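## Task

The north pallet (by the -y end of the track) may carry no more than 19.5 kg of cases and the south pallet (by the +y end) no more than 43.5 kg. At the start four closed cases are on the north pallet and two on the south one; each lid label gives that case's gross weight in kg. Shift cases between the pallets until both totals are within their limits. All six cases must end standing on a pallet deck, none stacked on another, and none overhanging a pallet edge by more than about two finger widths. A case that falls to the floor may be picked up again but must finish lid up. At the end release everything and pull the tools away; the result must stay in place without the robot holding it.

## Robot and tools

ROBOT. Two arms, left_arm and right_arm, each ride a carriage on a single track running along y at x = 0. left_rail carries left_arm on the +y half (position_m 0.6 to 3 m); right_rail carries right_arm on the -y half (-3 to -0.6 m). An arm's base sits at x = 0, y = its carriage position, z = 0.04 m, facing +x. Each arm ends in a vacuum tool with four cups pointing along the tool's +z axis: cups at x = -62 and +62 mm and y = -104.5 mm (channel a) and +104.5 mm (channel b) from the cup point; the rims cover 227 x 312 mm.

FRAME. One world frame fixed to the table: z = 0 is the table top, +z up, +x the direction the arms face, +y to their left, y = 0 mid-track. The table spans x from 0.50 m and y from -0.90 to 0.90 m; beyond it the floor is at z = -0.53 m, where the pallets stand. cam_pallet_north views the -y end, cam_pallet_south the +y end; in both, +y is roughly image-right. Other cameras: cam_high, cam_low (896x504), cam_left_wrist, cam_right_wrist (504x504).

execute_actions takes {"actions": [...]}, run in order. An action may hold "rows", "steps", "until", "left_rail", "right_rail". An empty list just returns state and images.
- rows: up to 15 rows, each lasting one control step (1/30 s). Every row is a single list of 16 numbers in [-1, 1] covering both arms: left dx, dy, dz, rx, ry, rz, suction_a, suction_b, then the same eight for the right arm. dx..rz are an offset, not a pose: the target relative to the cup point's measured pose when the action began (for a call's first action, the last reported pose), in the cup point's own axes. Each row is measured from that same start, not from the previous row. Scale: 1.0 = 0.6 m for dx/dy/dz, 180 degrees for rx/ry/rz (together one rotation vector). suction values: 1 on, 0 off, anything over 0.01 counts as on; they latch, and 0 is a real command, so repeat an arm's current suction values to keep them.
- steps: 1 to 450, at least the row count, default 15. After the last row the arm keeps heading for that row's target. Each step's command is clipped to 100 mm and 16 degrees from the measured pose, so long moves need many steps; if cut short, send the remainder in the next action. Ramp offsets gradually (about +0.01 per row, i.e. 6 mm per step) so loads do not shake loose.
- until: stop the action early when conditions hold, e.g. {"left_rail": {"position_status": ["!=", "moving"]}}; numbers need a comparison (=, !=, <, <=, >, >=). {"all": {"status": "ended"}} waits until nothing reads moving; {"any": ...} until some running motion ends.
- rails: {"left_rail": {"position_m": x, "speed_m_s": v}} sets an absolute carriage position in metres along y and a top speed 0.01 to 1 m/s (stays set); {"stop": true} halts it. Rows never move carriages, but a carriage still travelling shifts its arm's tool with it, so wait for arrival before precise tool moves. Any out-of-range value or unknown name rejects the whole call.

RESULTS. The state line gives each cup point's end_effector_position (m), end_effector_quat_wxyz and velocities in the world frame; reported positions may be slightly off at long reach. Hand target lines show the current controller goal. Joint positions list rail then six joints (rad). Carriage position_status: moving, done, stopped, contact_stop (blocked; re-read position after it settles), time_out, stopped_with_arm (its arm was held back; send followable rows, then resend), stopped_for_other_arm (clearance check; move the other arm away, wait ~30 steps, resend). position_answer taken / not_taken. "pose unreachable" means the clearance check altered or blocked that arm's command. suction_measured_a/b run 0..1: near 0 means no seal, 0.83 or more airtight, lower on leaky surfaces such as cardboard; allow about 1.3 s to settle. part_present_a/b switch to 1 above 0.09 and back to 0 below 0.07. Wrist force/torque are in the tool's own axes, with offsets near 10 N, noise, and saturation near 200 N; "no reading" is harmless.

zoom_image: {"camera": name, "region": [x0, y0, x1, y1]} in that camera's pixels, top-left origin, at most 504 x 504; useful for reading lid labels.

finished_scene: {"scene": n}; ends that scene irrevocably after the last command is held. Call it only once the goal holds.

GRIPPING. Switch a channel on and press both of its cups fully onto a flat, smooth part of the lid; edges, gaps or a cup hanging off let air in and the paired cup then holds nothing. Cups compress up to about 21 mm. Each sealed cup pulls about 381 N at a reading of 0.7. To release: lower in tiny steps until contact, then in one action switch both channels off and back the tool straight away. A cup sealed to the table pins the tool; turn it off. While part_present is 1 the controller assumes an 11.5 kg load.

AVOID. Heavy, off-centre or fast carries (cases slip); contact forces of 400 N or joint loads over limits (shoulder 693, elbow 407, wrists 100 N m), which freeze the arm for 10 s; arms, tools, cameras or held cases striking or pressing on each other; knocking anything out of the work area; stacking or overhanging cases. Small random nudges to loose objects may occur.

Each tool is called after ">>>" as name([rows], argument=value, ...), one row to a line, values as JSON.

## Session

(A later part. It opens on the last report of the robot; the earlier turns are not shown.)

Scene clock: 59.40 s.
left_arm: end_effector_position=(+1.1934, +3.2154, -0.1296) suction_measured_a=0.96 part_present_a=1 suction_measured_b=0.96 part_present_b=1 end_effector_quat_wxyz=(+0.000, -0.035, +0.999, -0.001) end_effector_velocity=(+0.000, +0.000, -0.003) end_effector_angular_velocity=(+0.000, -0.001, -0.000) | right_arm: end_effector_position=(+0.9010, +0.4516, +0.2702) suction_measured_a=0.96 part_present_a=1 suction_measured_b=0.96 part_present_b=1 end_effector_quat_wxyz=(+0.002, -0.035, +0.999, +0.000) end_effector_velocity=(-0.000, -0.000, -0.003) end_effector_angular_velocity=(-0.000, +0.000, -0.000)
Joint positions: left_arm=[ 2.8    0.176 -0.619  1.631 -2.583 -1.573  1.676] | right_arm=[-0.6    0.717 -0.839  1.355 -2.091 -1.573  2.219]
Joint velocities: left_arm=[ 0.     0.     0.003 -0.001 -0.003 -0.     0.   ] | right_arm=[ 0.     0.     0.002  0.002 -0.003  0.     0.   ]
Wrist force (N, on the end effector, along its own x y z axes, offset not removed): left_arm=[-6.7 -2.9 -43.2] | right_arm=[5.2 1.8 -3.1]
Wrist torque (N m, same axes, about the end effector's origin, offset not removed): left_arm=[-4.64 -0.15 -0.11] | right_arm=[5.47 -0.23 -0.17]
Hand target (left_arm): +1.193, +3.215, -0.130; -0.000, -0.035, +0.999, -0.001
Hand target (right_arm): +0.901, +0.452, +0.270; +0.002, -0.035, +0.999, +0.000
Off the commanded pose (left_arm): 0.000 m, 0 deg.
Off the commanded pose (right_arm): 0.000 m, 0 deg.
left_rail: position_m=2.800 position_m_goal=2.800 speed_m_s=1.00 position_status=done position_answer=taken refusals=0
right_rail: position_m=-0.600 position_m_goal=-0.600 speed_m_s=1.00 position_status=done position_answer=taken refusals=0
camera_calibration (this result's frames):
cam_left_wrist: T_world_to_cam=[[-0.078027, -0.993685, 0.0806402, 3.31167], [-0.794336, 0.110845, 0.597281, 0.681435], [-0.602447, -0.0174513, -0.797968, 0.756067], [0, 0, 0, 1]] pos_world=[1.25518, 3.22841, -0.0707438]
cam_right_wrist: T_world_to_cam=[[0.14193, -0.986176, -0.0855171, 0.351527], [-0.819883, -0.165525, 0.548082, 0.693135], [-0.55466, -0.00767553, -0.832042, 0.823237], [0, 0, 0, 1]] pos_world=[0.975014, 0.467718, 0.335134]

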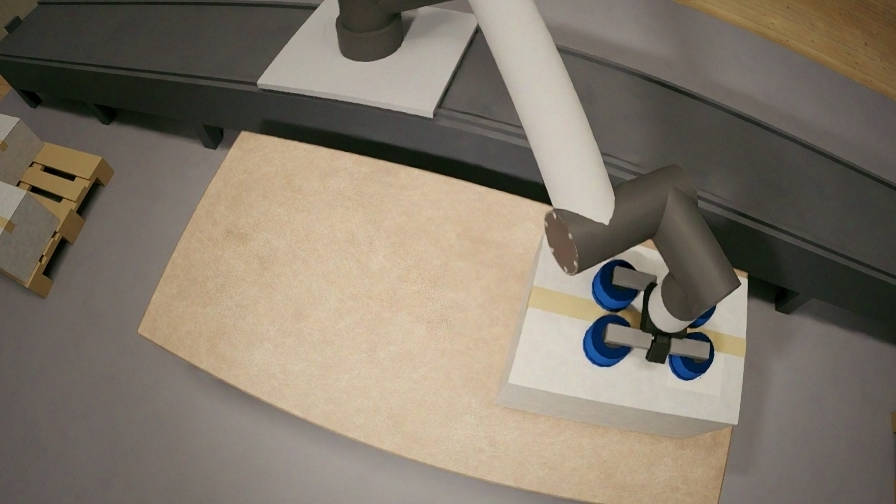

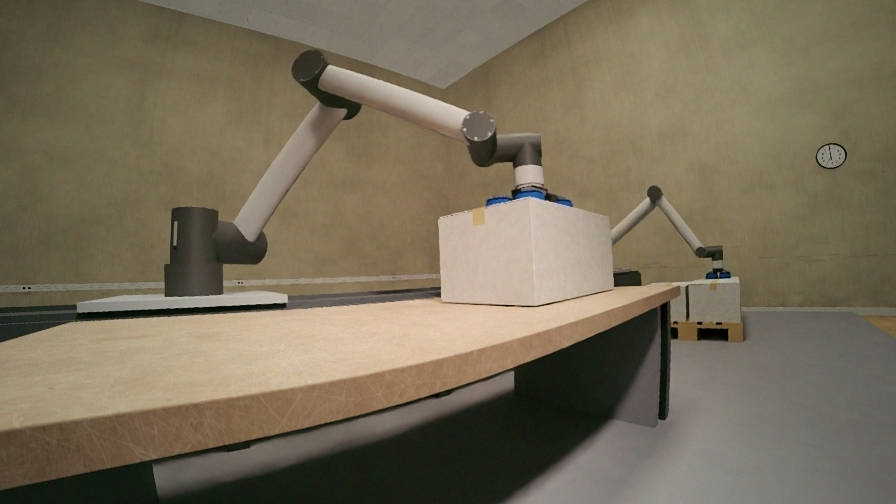

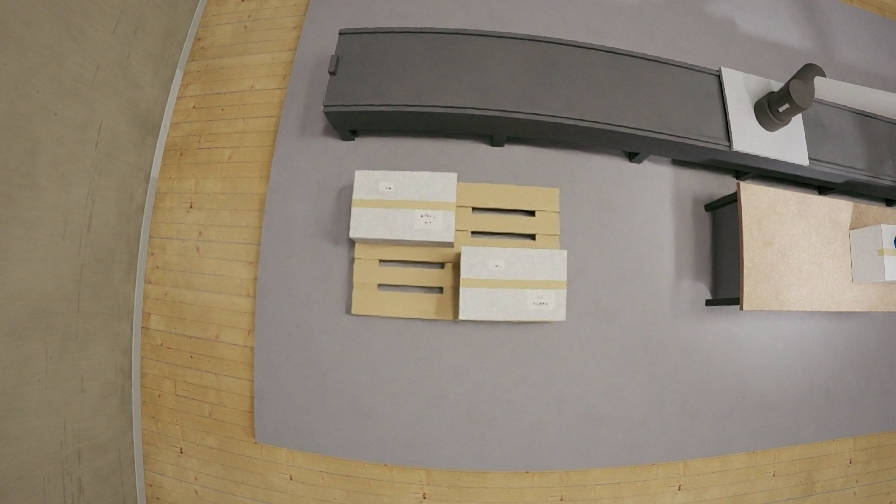

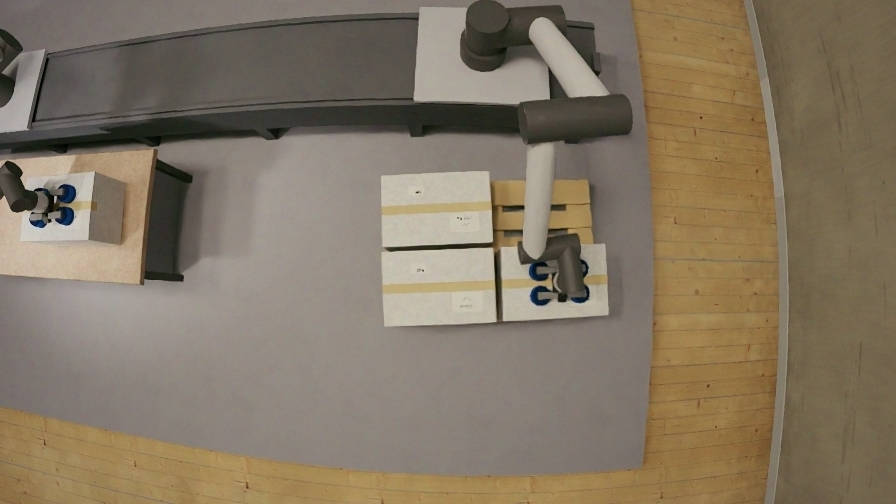

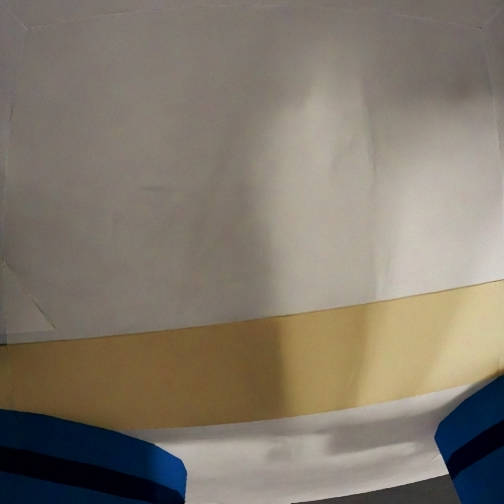

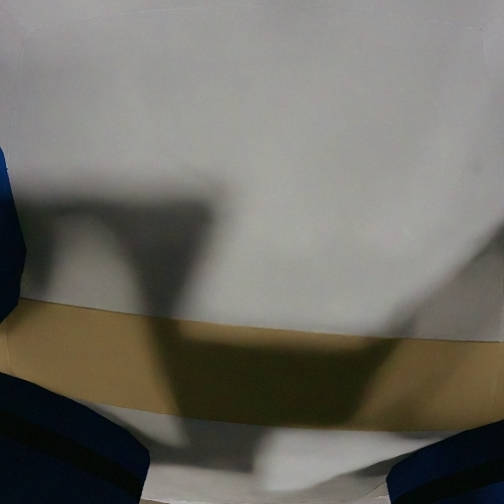

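>>> execute_actions([
  {"rows":[[0,0,0.002,0,0,0,1,1,0,0,0.002,0,0,0,1,1],[0,0,0.003,0,0,0,1,1,0,0,0.003,0,0,0,1,1]],"steps":8},
  {"rows":[[0,0,0,0,0,0,1,1,0,0,0,0,0,0,1,1]],"steps":1},
])

Scene clock: 60.23 s.
left_arm: end_effector_position=(+1.1934, +3.2154, -0.1310) suction_measured_a=0.96 part_present_a=1 suction_measured_b=0.96 part_present_b=1 end_effector_quat_wxyz=(+0.000, -0.035, +0.999, -0.001) end_effector_velocity=(+0.000, +0.000, -0.002) end_effector_angular_velocity=(+0.000, -0.001, -0.000) | right_arm: end_effector_position=(+0.9010, +0.4517, +0.2689) suction_measured_a=0.96 part_present_a=1 suction_measured_b=0.96 part_present_b=1 end_effector_quat_wxyz=(+0.002, -0.035, +0.999, +0.000) end_effector_velocity=(-0.000, -0.000, -0.003) end_effector_angular_velocity=(-0.000, +0.000, +0.000)
Joint positions: left_arm=[ 2.8    0.176 -0.618  1.631 -2.584 -1.573  1.676] | right_arm=[-0.6    0.717 -0.838  1.356 -2.092 -1.573  2.219]
Joint velocities: left_arm=[ 0.     0.     0.002 -0.001 -0.003 -0.     0.   ] | right_arm=[ 0.    -0.     0.002  0.002 -0.003  0.    -0.   ]
Wrist force (N, on the end effector, along its own x y z axes, offset not removed): left_arm=[4.1 1.0 -41.4] | right_arm=[2.1 1.7 -2.0]
Wrist torque (N m, same axes, about the end effector's origin, offset not removed): left_arm=[-4.22 -1.64 -0.24] | right_arm=[5.34 0.23 -0.13]
Hand target (left_arm): +1.193, +3.215, -0.131; +0.000, -0.035, +0.999, -0.001
Hand target (right_arm): +0.901, +0.452, +0.269; +0.002, -0.035, +0.999, +0.000
Off the commanded pose (left_arm): 0.000 m, 0 deg.
Off the commanded pose (right_arm): 0.000 m, 0 deg.
left_rail: position_m=2.800 position_m_goal=2.800 speed_m_s=1.00 position_status=done position_answer=taken refusals=0
right_rail: position_m=-0.600 position_m_goal=-0.600 speed_m_s=1.00 position_status=done position_answer=taken refusals=0
camera_calibration (this result's frames):
cam_left_wrist: T_world_to_cam=[[-0.0780306, -0.993685, 0.080629, 3.31178], [-0.794362, 0.11084, 0.597246, 0.682297], [-0.602412, -0.0174451, -0.797995, 0.754899], [0, 0, 0, 1]] pos_world=[1.25517, 3.22841, -0.0721188]
cam_right_wrist: T_world_to_cam=[[0.141942, -0.986166, -0.0856148, 0.351453], [-0.819957, -0.16559, 0.547951, 0.694015], [-0.554547, -0.0075766, -0.832118, 0.822048], [0, 0, 0, 1]] pos_world=[0.975041, 0.467741, 0.333845]

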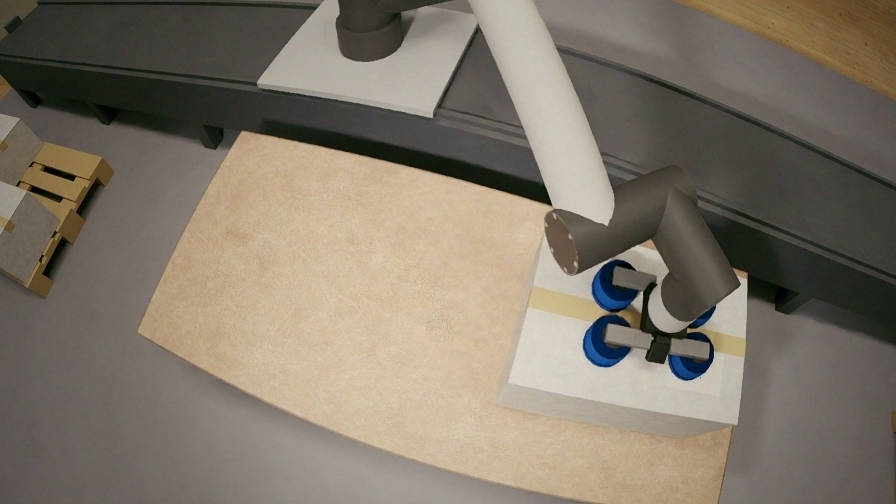

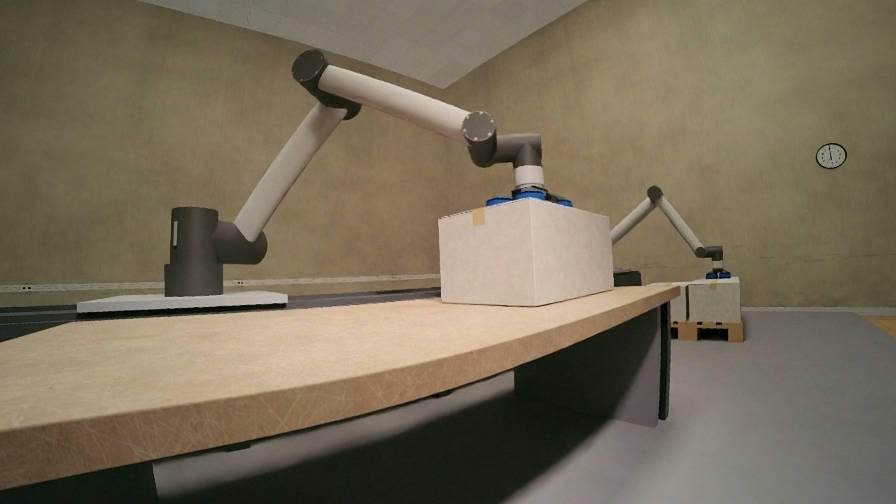

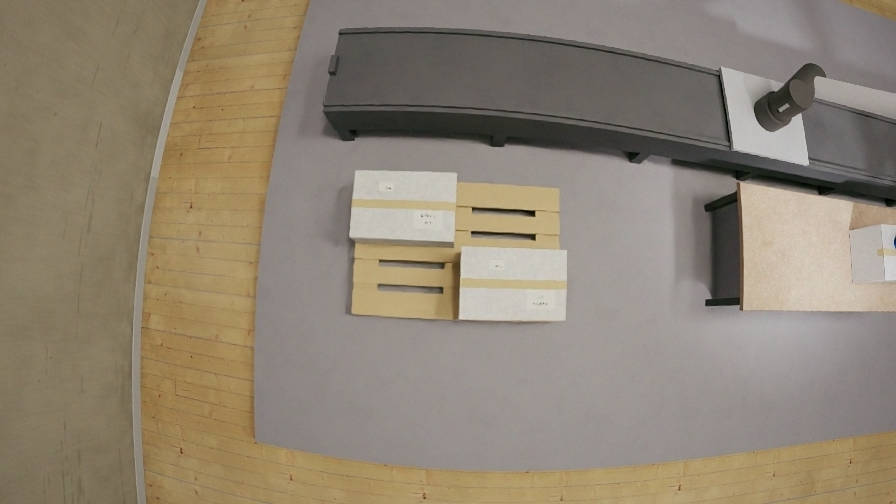

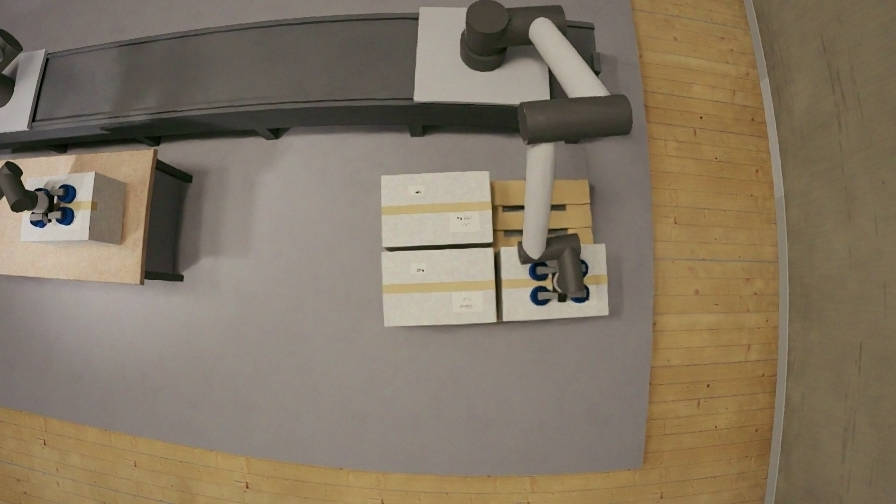

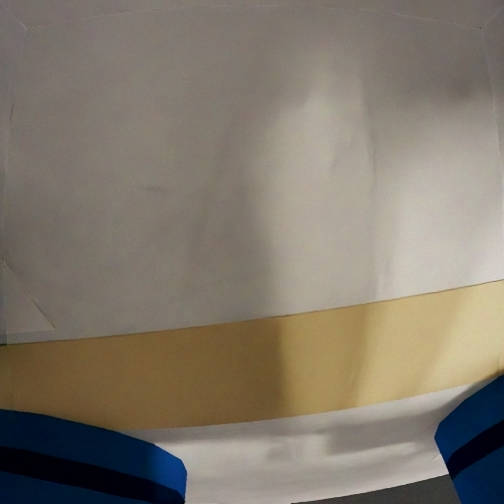

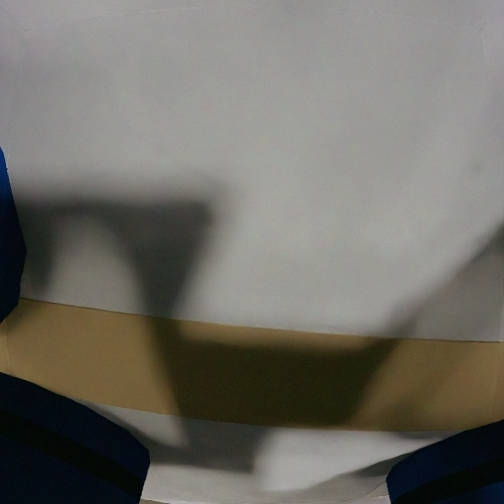

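>>> execute_actions([
  {"rows":[[0,0,0.002,0,0,0,1,1,0,0,0.0015,0,0,0,1,1],[0,0,0.003,0,0,0,1,1,0,0,0.0025,0,0,0,1,1]],"steps":8},
  {"rows":[[0,0,0,0,0,0,1,1,0,0,0,0,0,0,1,1]],"steps":1},
])

Scene clock: 61.13 s.
left_arm: end_effector_position=(+1.1934, +3.2154, -0.1324) suction_measured_a=0.96 part_present_a=1 suction_measured_b=0.96 part_present_b=1 end_effector_quat_wxyz=(+0.000, -0.035, +0.999, -0.001) end_effector_velocity=(+0.000, +0.000, -0.002) end_effector_angular_velocity=(+0.000, -0.001, +0.000) | right_arm: end_effector_position=(+0.9011, +0.4517, +0.2678) suction_measured_a=0.96 part_present_a=1 suction_measured_b=0.96 part_present_b=1 end_effector_quat_wxyz=(+0.002, -0.035, +0.999, +0.001) end_effector_velocity=(-0.000, -0.000, -0.003) end_effector_angular_velocity=(-0.000, +0.000, -0.000)
Joint positions: left_arm=[ 2.8    0.176 -0.616  1.631 -2.585 -1.573  1.676] | right_arm=[-0.6    0.717 -0.837  1.356 -2.093 -1.573  2.219]
Joint velocities: left_arm=[ 0.    -0.     0.002 -0.001 -0.003  0.    -0.   ] | right_arm=[ 0.    -0.     0.001  0.001 -0.002 -0.     0.   ]
Wrist force (N, on the end effector, along its own x y z axes, offset not removed): left_arm=[3.1 -4.1 -38.9] | right_arm=[4.3 1.3 -2.1]
Wrist torque (N m, same axes, about the end effector's origin, offset not removed): left_arm=[-4.74 -1.44 -0.12] | right_arm=[5.35 -0.09 -0.17]
Hand target (left_arm): +1.193, +3.215, -0.132; +0.000, -0.035, +0.999, -0.001
Hand target (right_arm): +0.901, +0.452, +0.268; +0.002, -0.035, +0.999, +0.001
Off the commanded pose (left_arm): 0.000 m, 0 deg.
Off the commanded pose (right_arm): 0.000 m, 0 deg.
left_rail: position_m=2.800 position_m_goal=2.800 speed_m_s=1.00 position_status=done position_answer=taken refusals=0
right_rail: position_m=-0.600 position_m_goal=-0.600 speed_m_s=1.00 position_status=done position_answer=taken refusals=0
camera_calibration (this result's frames):
cam_left_wrist: T_world_to_cam=[[-0.0780352, -0.993686, 0.0806152, 3.3119], [-0.794395, 0.110834, 0.597204, 0.683173], [-0.602368, -0.0174373, -0.798028, 0.753724], [0, 0, 0, 1]] pos_world=[1.25517, 3.22841, -0.0734906]
cam_right_wrist: T_world_to_cam=[[0.141953, -0.986156, -0.0857058, 0.3514], [-0.820027, -0.16565, 0.547828, 0.694754], [-0.554442, -0.00748474, -0.832189, 0.821072], [0, 0, 0, 1]] pos_world=[0.975071, 0.467767, 0.332798]

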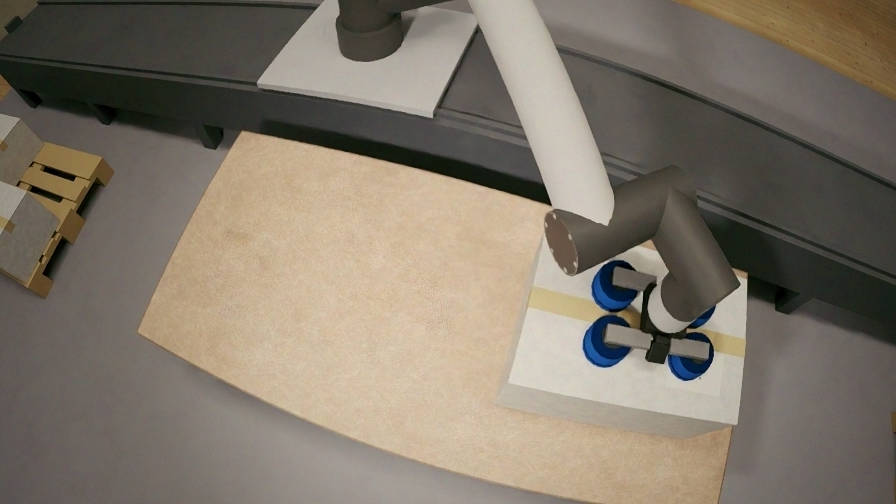

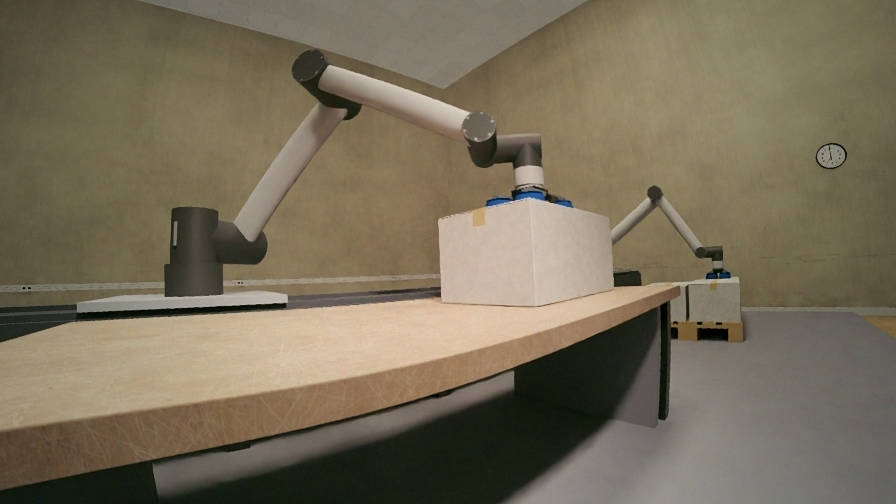

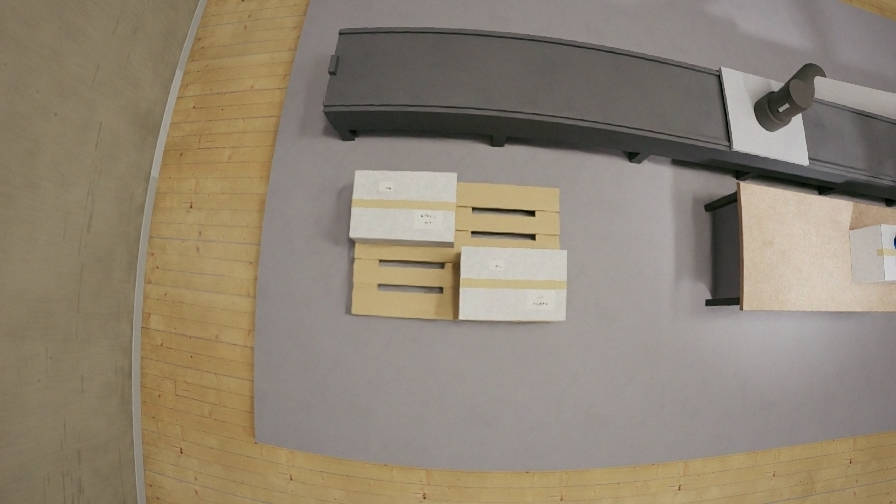

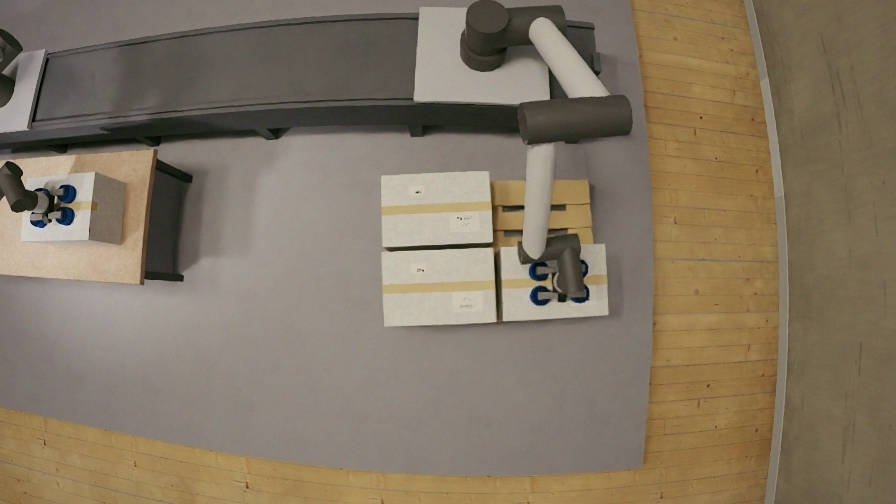

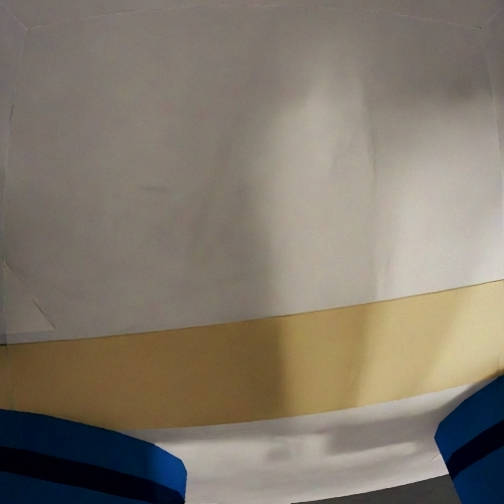

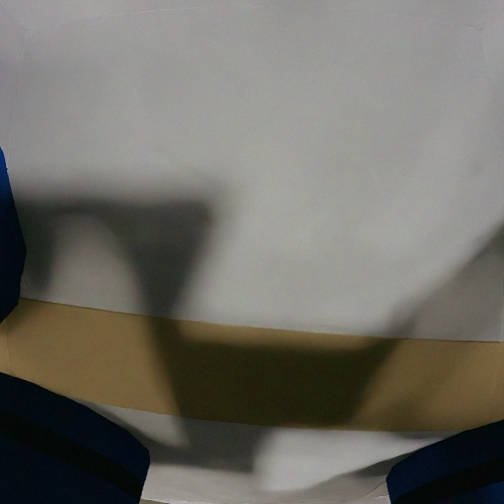

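>>> execute_actions([
  {"rows":[[0,0,0.0015,0,0,0,1,1,0,0,0.002,0,0,0,1,1],[0,0,0.0025,0,0,0,1,1,0,0,0.003,0,0,0,1,1]],"steps":8},
  {"rows":[[0,0,0,0,0,0,1,1,0,0,0,0,0,0,1,1]],"steps":1},
])

Scene clock: 62.23 s.
left_arm: end_effector_position=(+1.1935, +3.2154, -0.1334) suction_measured_a=0.96 part_present_a=1 suction_measured_b=0.96 part_present_b=1 end_effector_quat_wxyz=(+0.000, -0.035, +0.999, -0.001) end_effector_velocity=(+0.001, +0.000, -0.001) end_effector_angular_velocity=(+0.000, -0.002, +0.000) | right_arm: end_effector_position=(+0.9012, +0.4518, +0.2668) suction_measured_a=0.96 part_present_a=1 suction_measured_b=0.96 part_present_b=1 end_effector_quat_wxyz=(+0.002, -0.035, +0.999, +0.001) end_effector_velocity=(-0.000, -0.000, -0.001) end_effector_angular_velocity=(+0.000, -0.000, -0.000)
Joint positions: left_arm=[ 2.8    0.176 -0.615  1.63  -2.586 -1.573  1.676] | right_arm=[-0.6    0.717 -0.837  1.357 -2.095 -1.573  2.219]
Joint velocities: left_arm=[ 0.     0.     0.002 -0.001 -0.002  0.    -0.   ] | right_arm=[ 0.    -0.     0.001  0.001 -0.003 -0.     0.   ]
Wrist force (N, on the end effector, along its own x y z axes, offset not removed): left_arm=[4.5 -4.8 -58.0] | right_arm=[5.4 -2.1 -22.7]
Wrist torque (N m, same axes, about the end effector's origin, offset not removed): left_arm=[-7.64 -1.73 -1.16] | right_arm=[0.80 -0.27 -0.37]
Hand target (left_arm): +1.193, +3.215, -0.133; +0.000, -0.035, +0.999, -0.001
Hand target (right_arm): +0.901, +0.452, +0.267; +0.002, -0.035, +0.999, +0.001
Off the commanded pose (left_arm): 0.000 m, 0 deg.
Off the commanded pose (right_arm): 0.000 m, 0 deg.
left_rail: position_m=2.800 position_m_goal=2.800 speed_m_s=1.00 position_status=done position_answer=taken refusals=0
right_rail: position_m=-0.600 position_m_goal=-0.600 speed_m_s=1.00 position_status=done position_answer=taken refusals=0
camera_calibration (this result's frames):
cam_left_wrist: T_world_to_cam=[[-0.0780519, -0.993689, 0.0805619, 3.31202], [-0.794519, 0.110812, 0.597042, 0.684016], [-0.602202, -0.0174077, -0.798154, 0.752674], [0, 0, 0, 1]] pos_world=[1.25523, 3.22842, -0.0744596]
cam_right_wrist: T_world_to_cam=[[0.141985, -0.986128, -0.0859751, 0.351417], [-0.820232, -0.16583, 0.547466, 0.695804], [-0.554129, -0.00721254, -0.832399, 0.819901], [0, 0, 0, 1]] pos_world=[0.975156, 0.467841, 0.331769]

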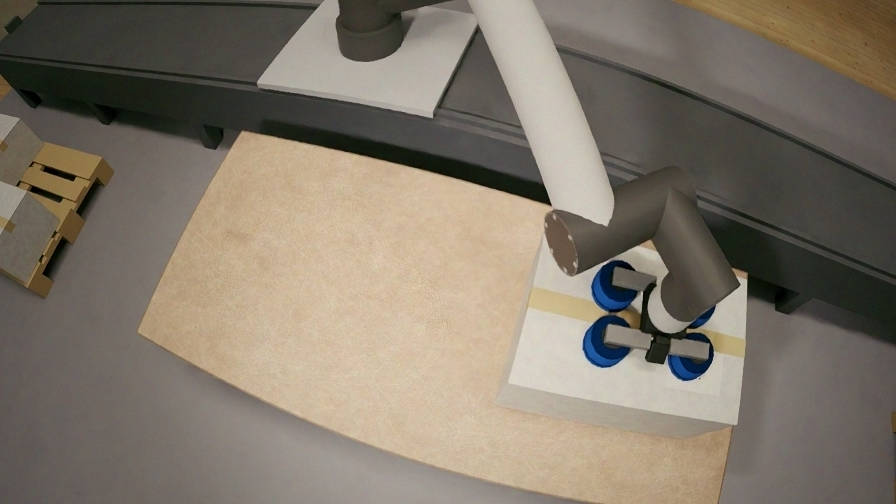

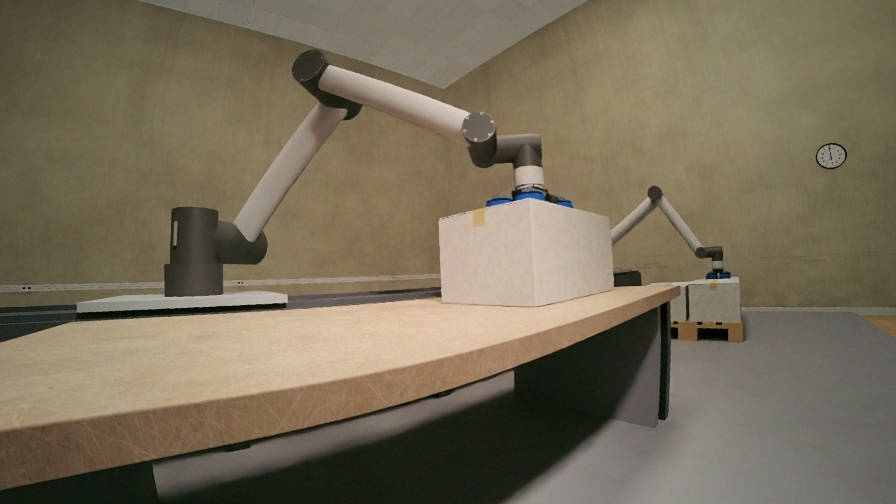

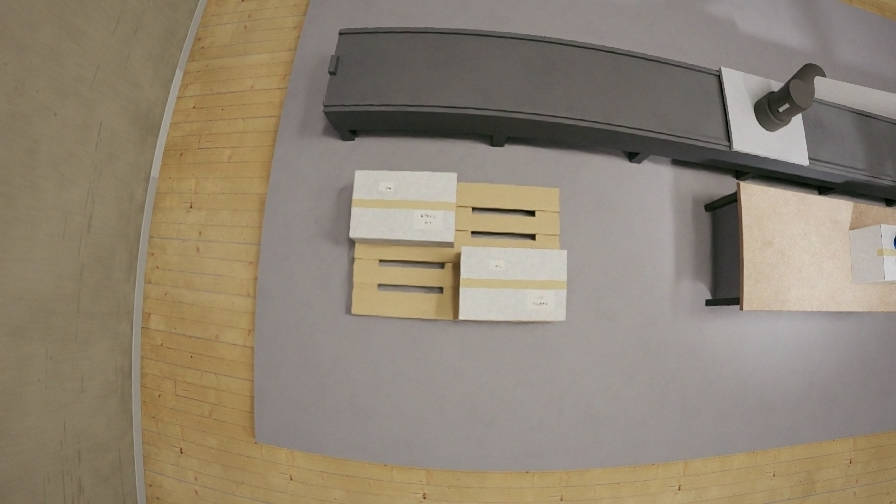

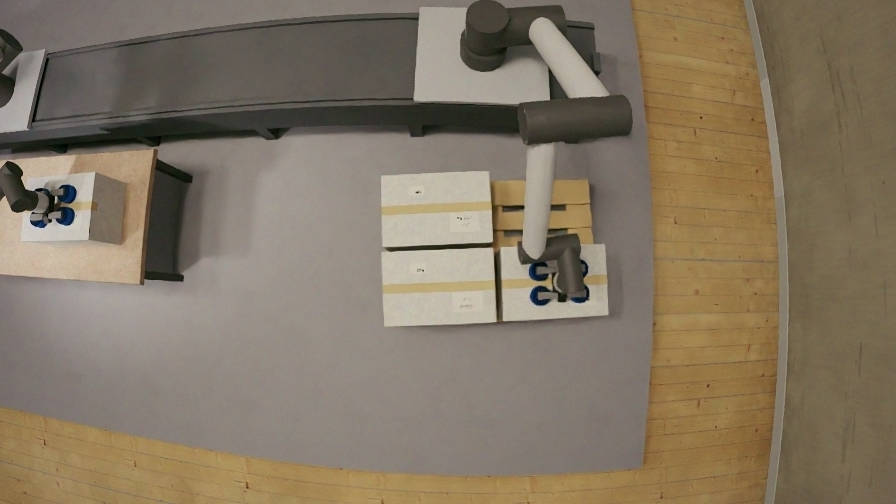

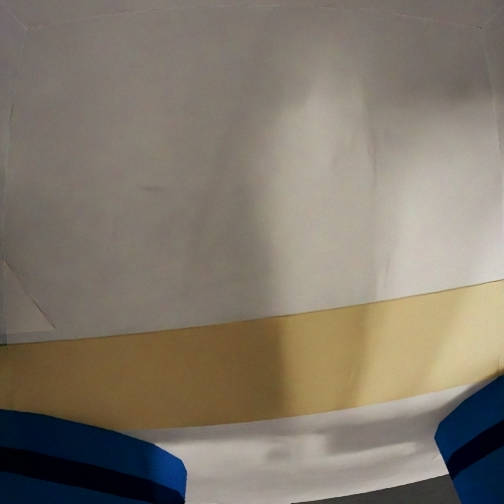

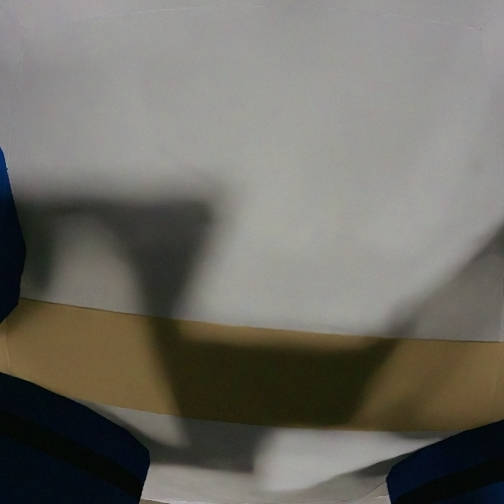

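>>> execute_actions([
  {"rows":[[0,0,-0.002,0,0,0,0,0,0,0,-0.002,0,0,0,0,0],[0,0,-0.005,0,0,0,0,0,0,0,-0.005,0,0,0,0,0],[0,0,-0.009,0,0,0,0,0,0,0,-0.009,0,0,0,0,0],[0,0,-0.013,0,0,0,0,0,0,0,-0.013,0,0,0,0,0],[0,0,-0.018,0,0,0,0,0,0,0,-0.018,0,0,0,0,0],[0,0,-0.023,0,0,0,0,0,0,0,-0.023,0,0,0,0,0],[0,0,-0.028,0,0,0,0,0,0,0,-0.028,0,0,0,0,0],[0,0,-0.034,0,0,0,0,0,0,0,-0.034,0,0,0,0,0],[0,0,-0.04,0,0,0,0,0,0,0,-0.04,0,0,0,0,0],[0,0,-0.05,0,0,0,0,0,0,0,-0.05,0,0,0,0,0],[0,0,-0.07,0,0,0,0,0,0,0,-0.07,0,0,0,0,0],[0,0,-0.1,0,0,0,0,0,0,0,-0.1,0,0,0,0,0],[0,0,-0.14,0,0,0,0,0,0,0,-0.14,0,0,0,0,0],[0,0,-0.17,0,0,0,0,0,0,0,-0.17,0,0,0,0,0]],"steps":23},
  {"left_rail":{"position_m":0.9},"right_rail":{"position_m":-1.6},"rows":[[0.01,-0.02,-0.04,0,0,0,0,0,0,-0.03,-0.01,0,0,0,0,0],[0.03,-0.05,-0.09,0,0,0,0,0,0,-0.08,-0.02,0,0,0,0,0],[0.06,-0.1,-0.15,0,0,0,0,0,0,-0.16,-0.03,0,0,0,0,0],[0.293,-0.5,-0.65,0,0,0,0,0,0,-0.8,-0.1,0,0,0,0,0]],"steps":41},
  {"rows":[[0.03,-0.09,0,0,0,0,0,0,0,0,0,0,0,0,0,0],[0.05,-0.16,0,0,0,0,0,0,0,0,0,0,0,0,0,0],[0.293,-0.901,0,0,0,0,0,0,0,0,0,0,0,0,0,0]],"steps":42},
])

Scene clock: 68.10 s.
left_arm: end_effector_position=(+0.9020, +0.4584, +0.3507) suction_measured_a=0.01 part_present_a=0 suction_measured_b=0.01 part_present_b=0 end_effector_quat_wxyz=(-0.000, -0.035, +0.999, -0.001) end_effector_velocity=(-0.003, -0.035, -0.001) end_effector_angular_velocity=(+0.003, -0.000, +0.005) | right_arm: end_effector_position=(+0.9330, -1.0260, +0.4226) suction_measured_a=0.00 part_present_a=0 suction_measured_b=0.00 part_present_b=0 end_effector_quat_wxyz=(+0.002, -0.034, +0.999, +0.000) end_effector_velocity=(+0.000, -0.000, -0.000) end_effector_angular_velocity=(-0.000, -0.000, +0.000)
Joint positions: left_arm=[ 0.9   -0.656 -1.266  1.948 -2.254 -1.572  0.845] | right_arm=[-1.6    0.367 -1.224  1.768 -2.119 -1.572  1.869]
Joint velocities: left_arm=[ 0.    -0.031  0.014 -0.019  0.007  0.003 -0.036] | right_arm=[ 0.  0.  0.  0.  0. -0.  0.]
Wrist force (N, on the end effector, along its own x y z axes, offset not removed): left_arm=[0.9 -5.5 1.0] | right_arm=[4.5 -0.9 -0.8]
Wrist torque (N m, same axes, about the end effector's origin, offset not removed): left_arm=[-1.36 -0.10 0.02] | right_arm=[-0.22 -0.36 -0.11]
Hand target (left_arm): +0.902, +0.455, +0.351; -0.000, -0.035, +0.999, -0.001
Hand target (right_arm): +0.933, -1.026, +0.423; +0.002, -0.034, +0.999, +0.000
Off the commanded pose (left_arm): 0.004 m, 0 deg.
Off the commanded pose (right_arm): 0.000 m, 0 deg.
left_rail: position_m=0.900 position_m_goal=0.900 speed_m_s=1.00 position_status=done position_answer=taken refusals=0
right_rail: position_m=-1.600 position_m_goal=-1.600 speed_m_s=1.00 position_status=done position_answer=taken refusals=0
camera_calibration (this result's frames):
cam_left_wrist: T_world_to_cam=[[-0.0788085, -0.993661, 0.0801735, 0.51148], [-0.794172, 0.111191, 0.597433, 0.468349], [-0.602561, -0.0165887, -0.797901, 0.915395], [0, 0, 0, 1]] pos_world=[0.96384, 0.471347, 0.40958]
cam_right_wrist: T_world_to_cam=[[0.141721, -0.986245, -0.0850591, -1.09729], [-0.820486, -0.165104, 0.547305, 0.392636], [-0.553821, -0.00777487, -0.832599, 0.955784], [0, 0, 0, 1]] pos_world=[1.00699, -1.00994, 0.487558]

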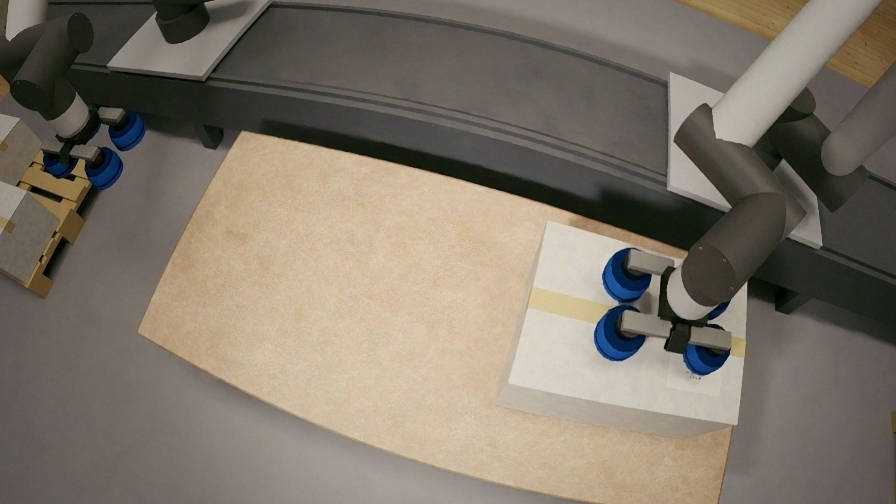

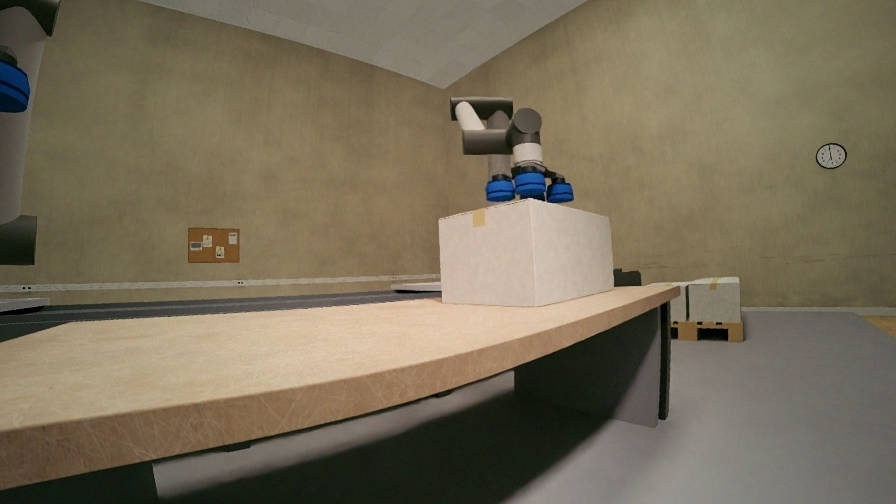

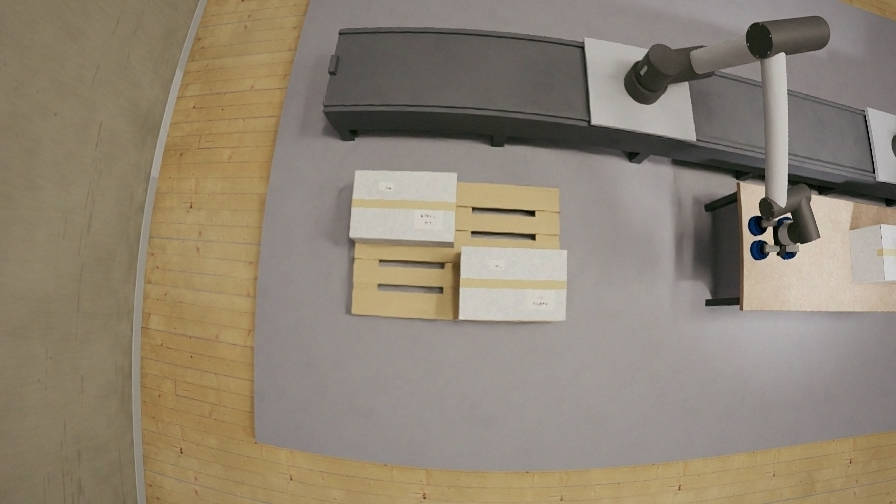

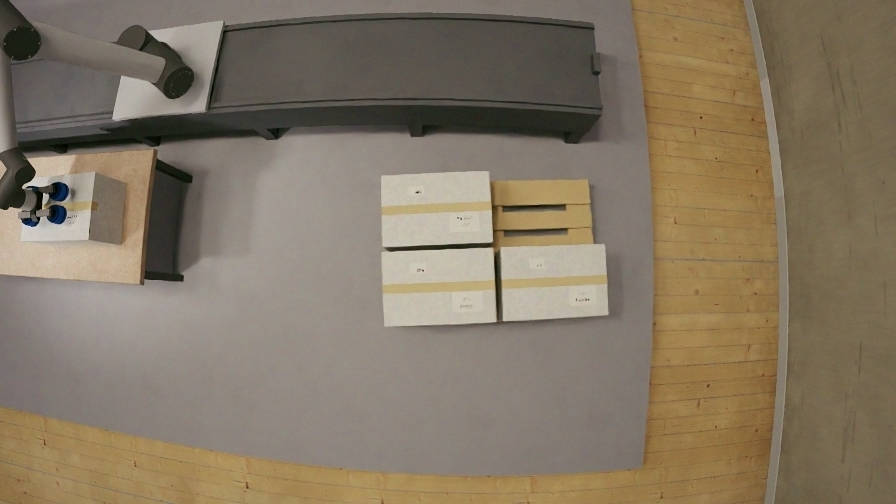

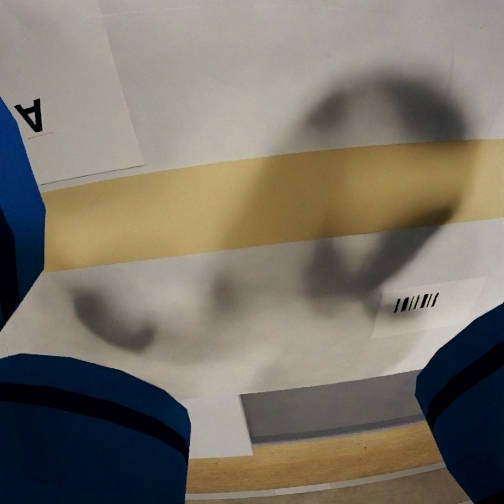

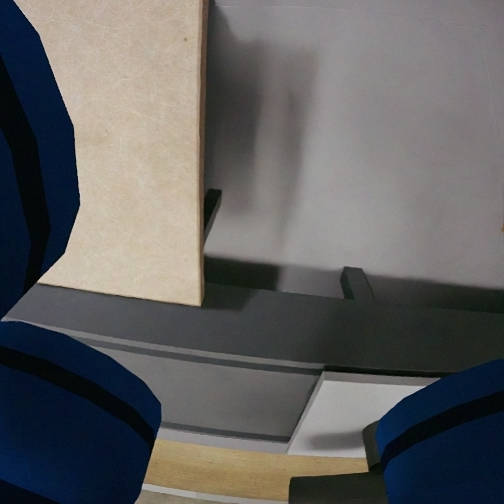

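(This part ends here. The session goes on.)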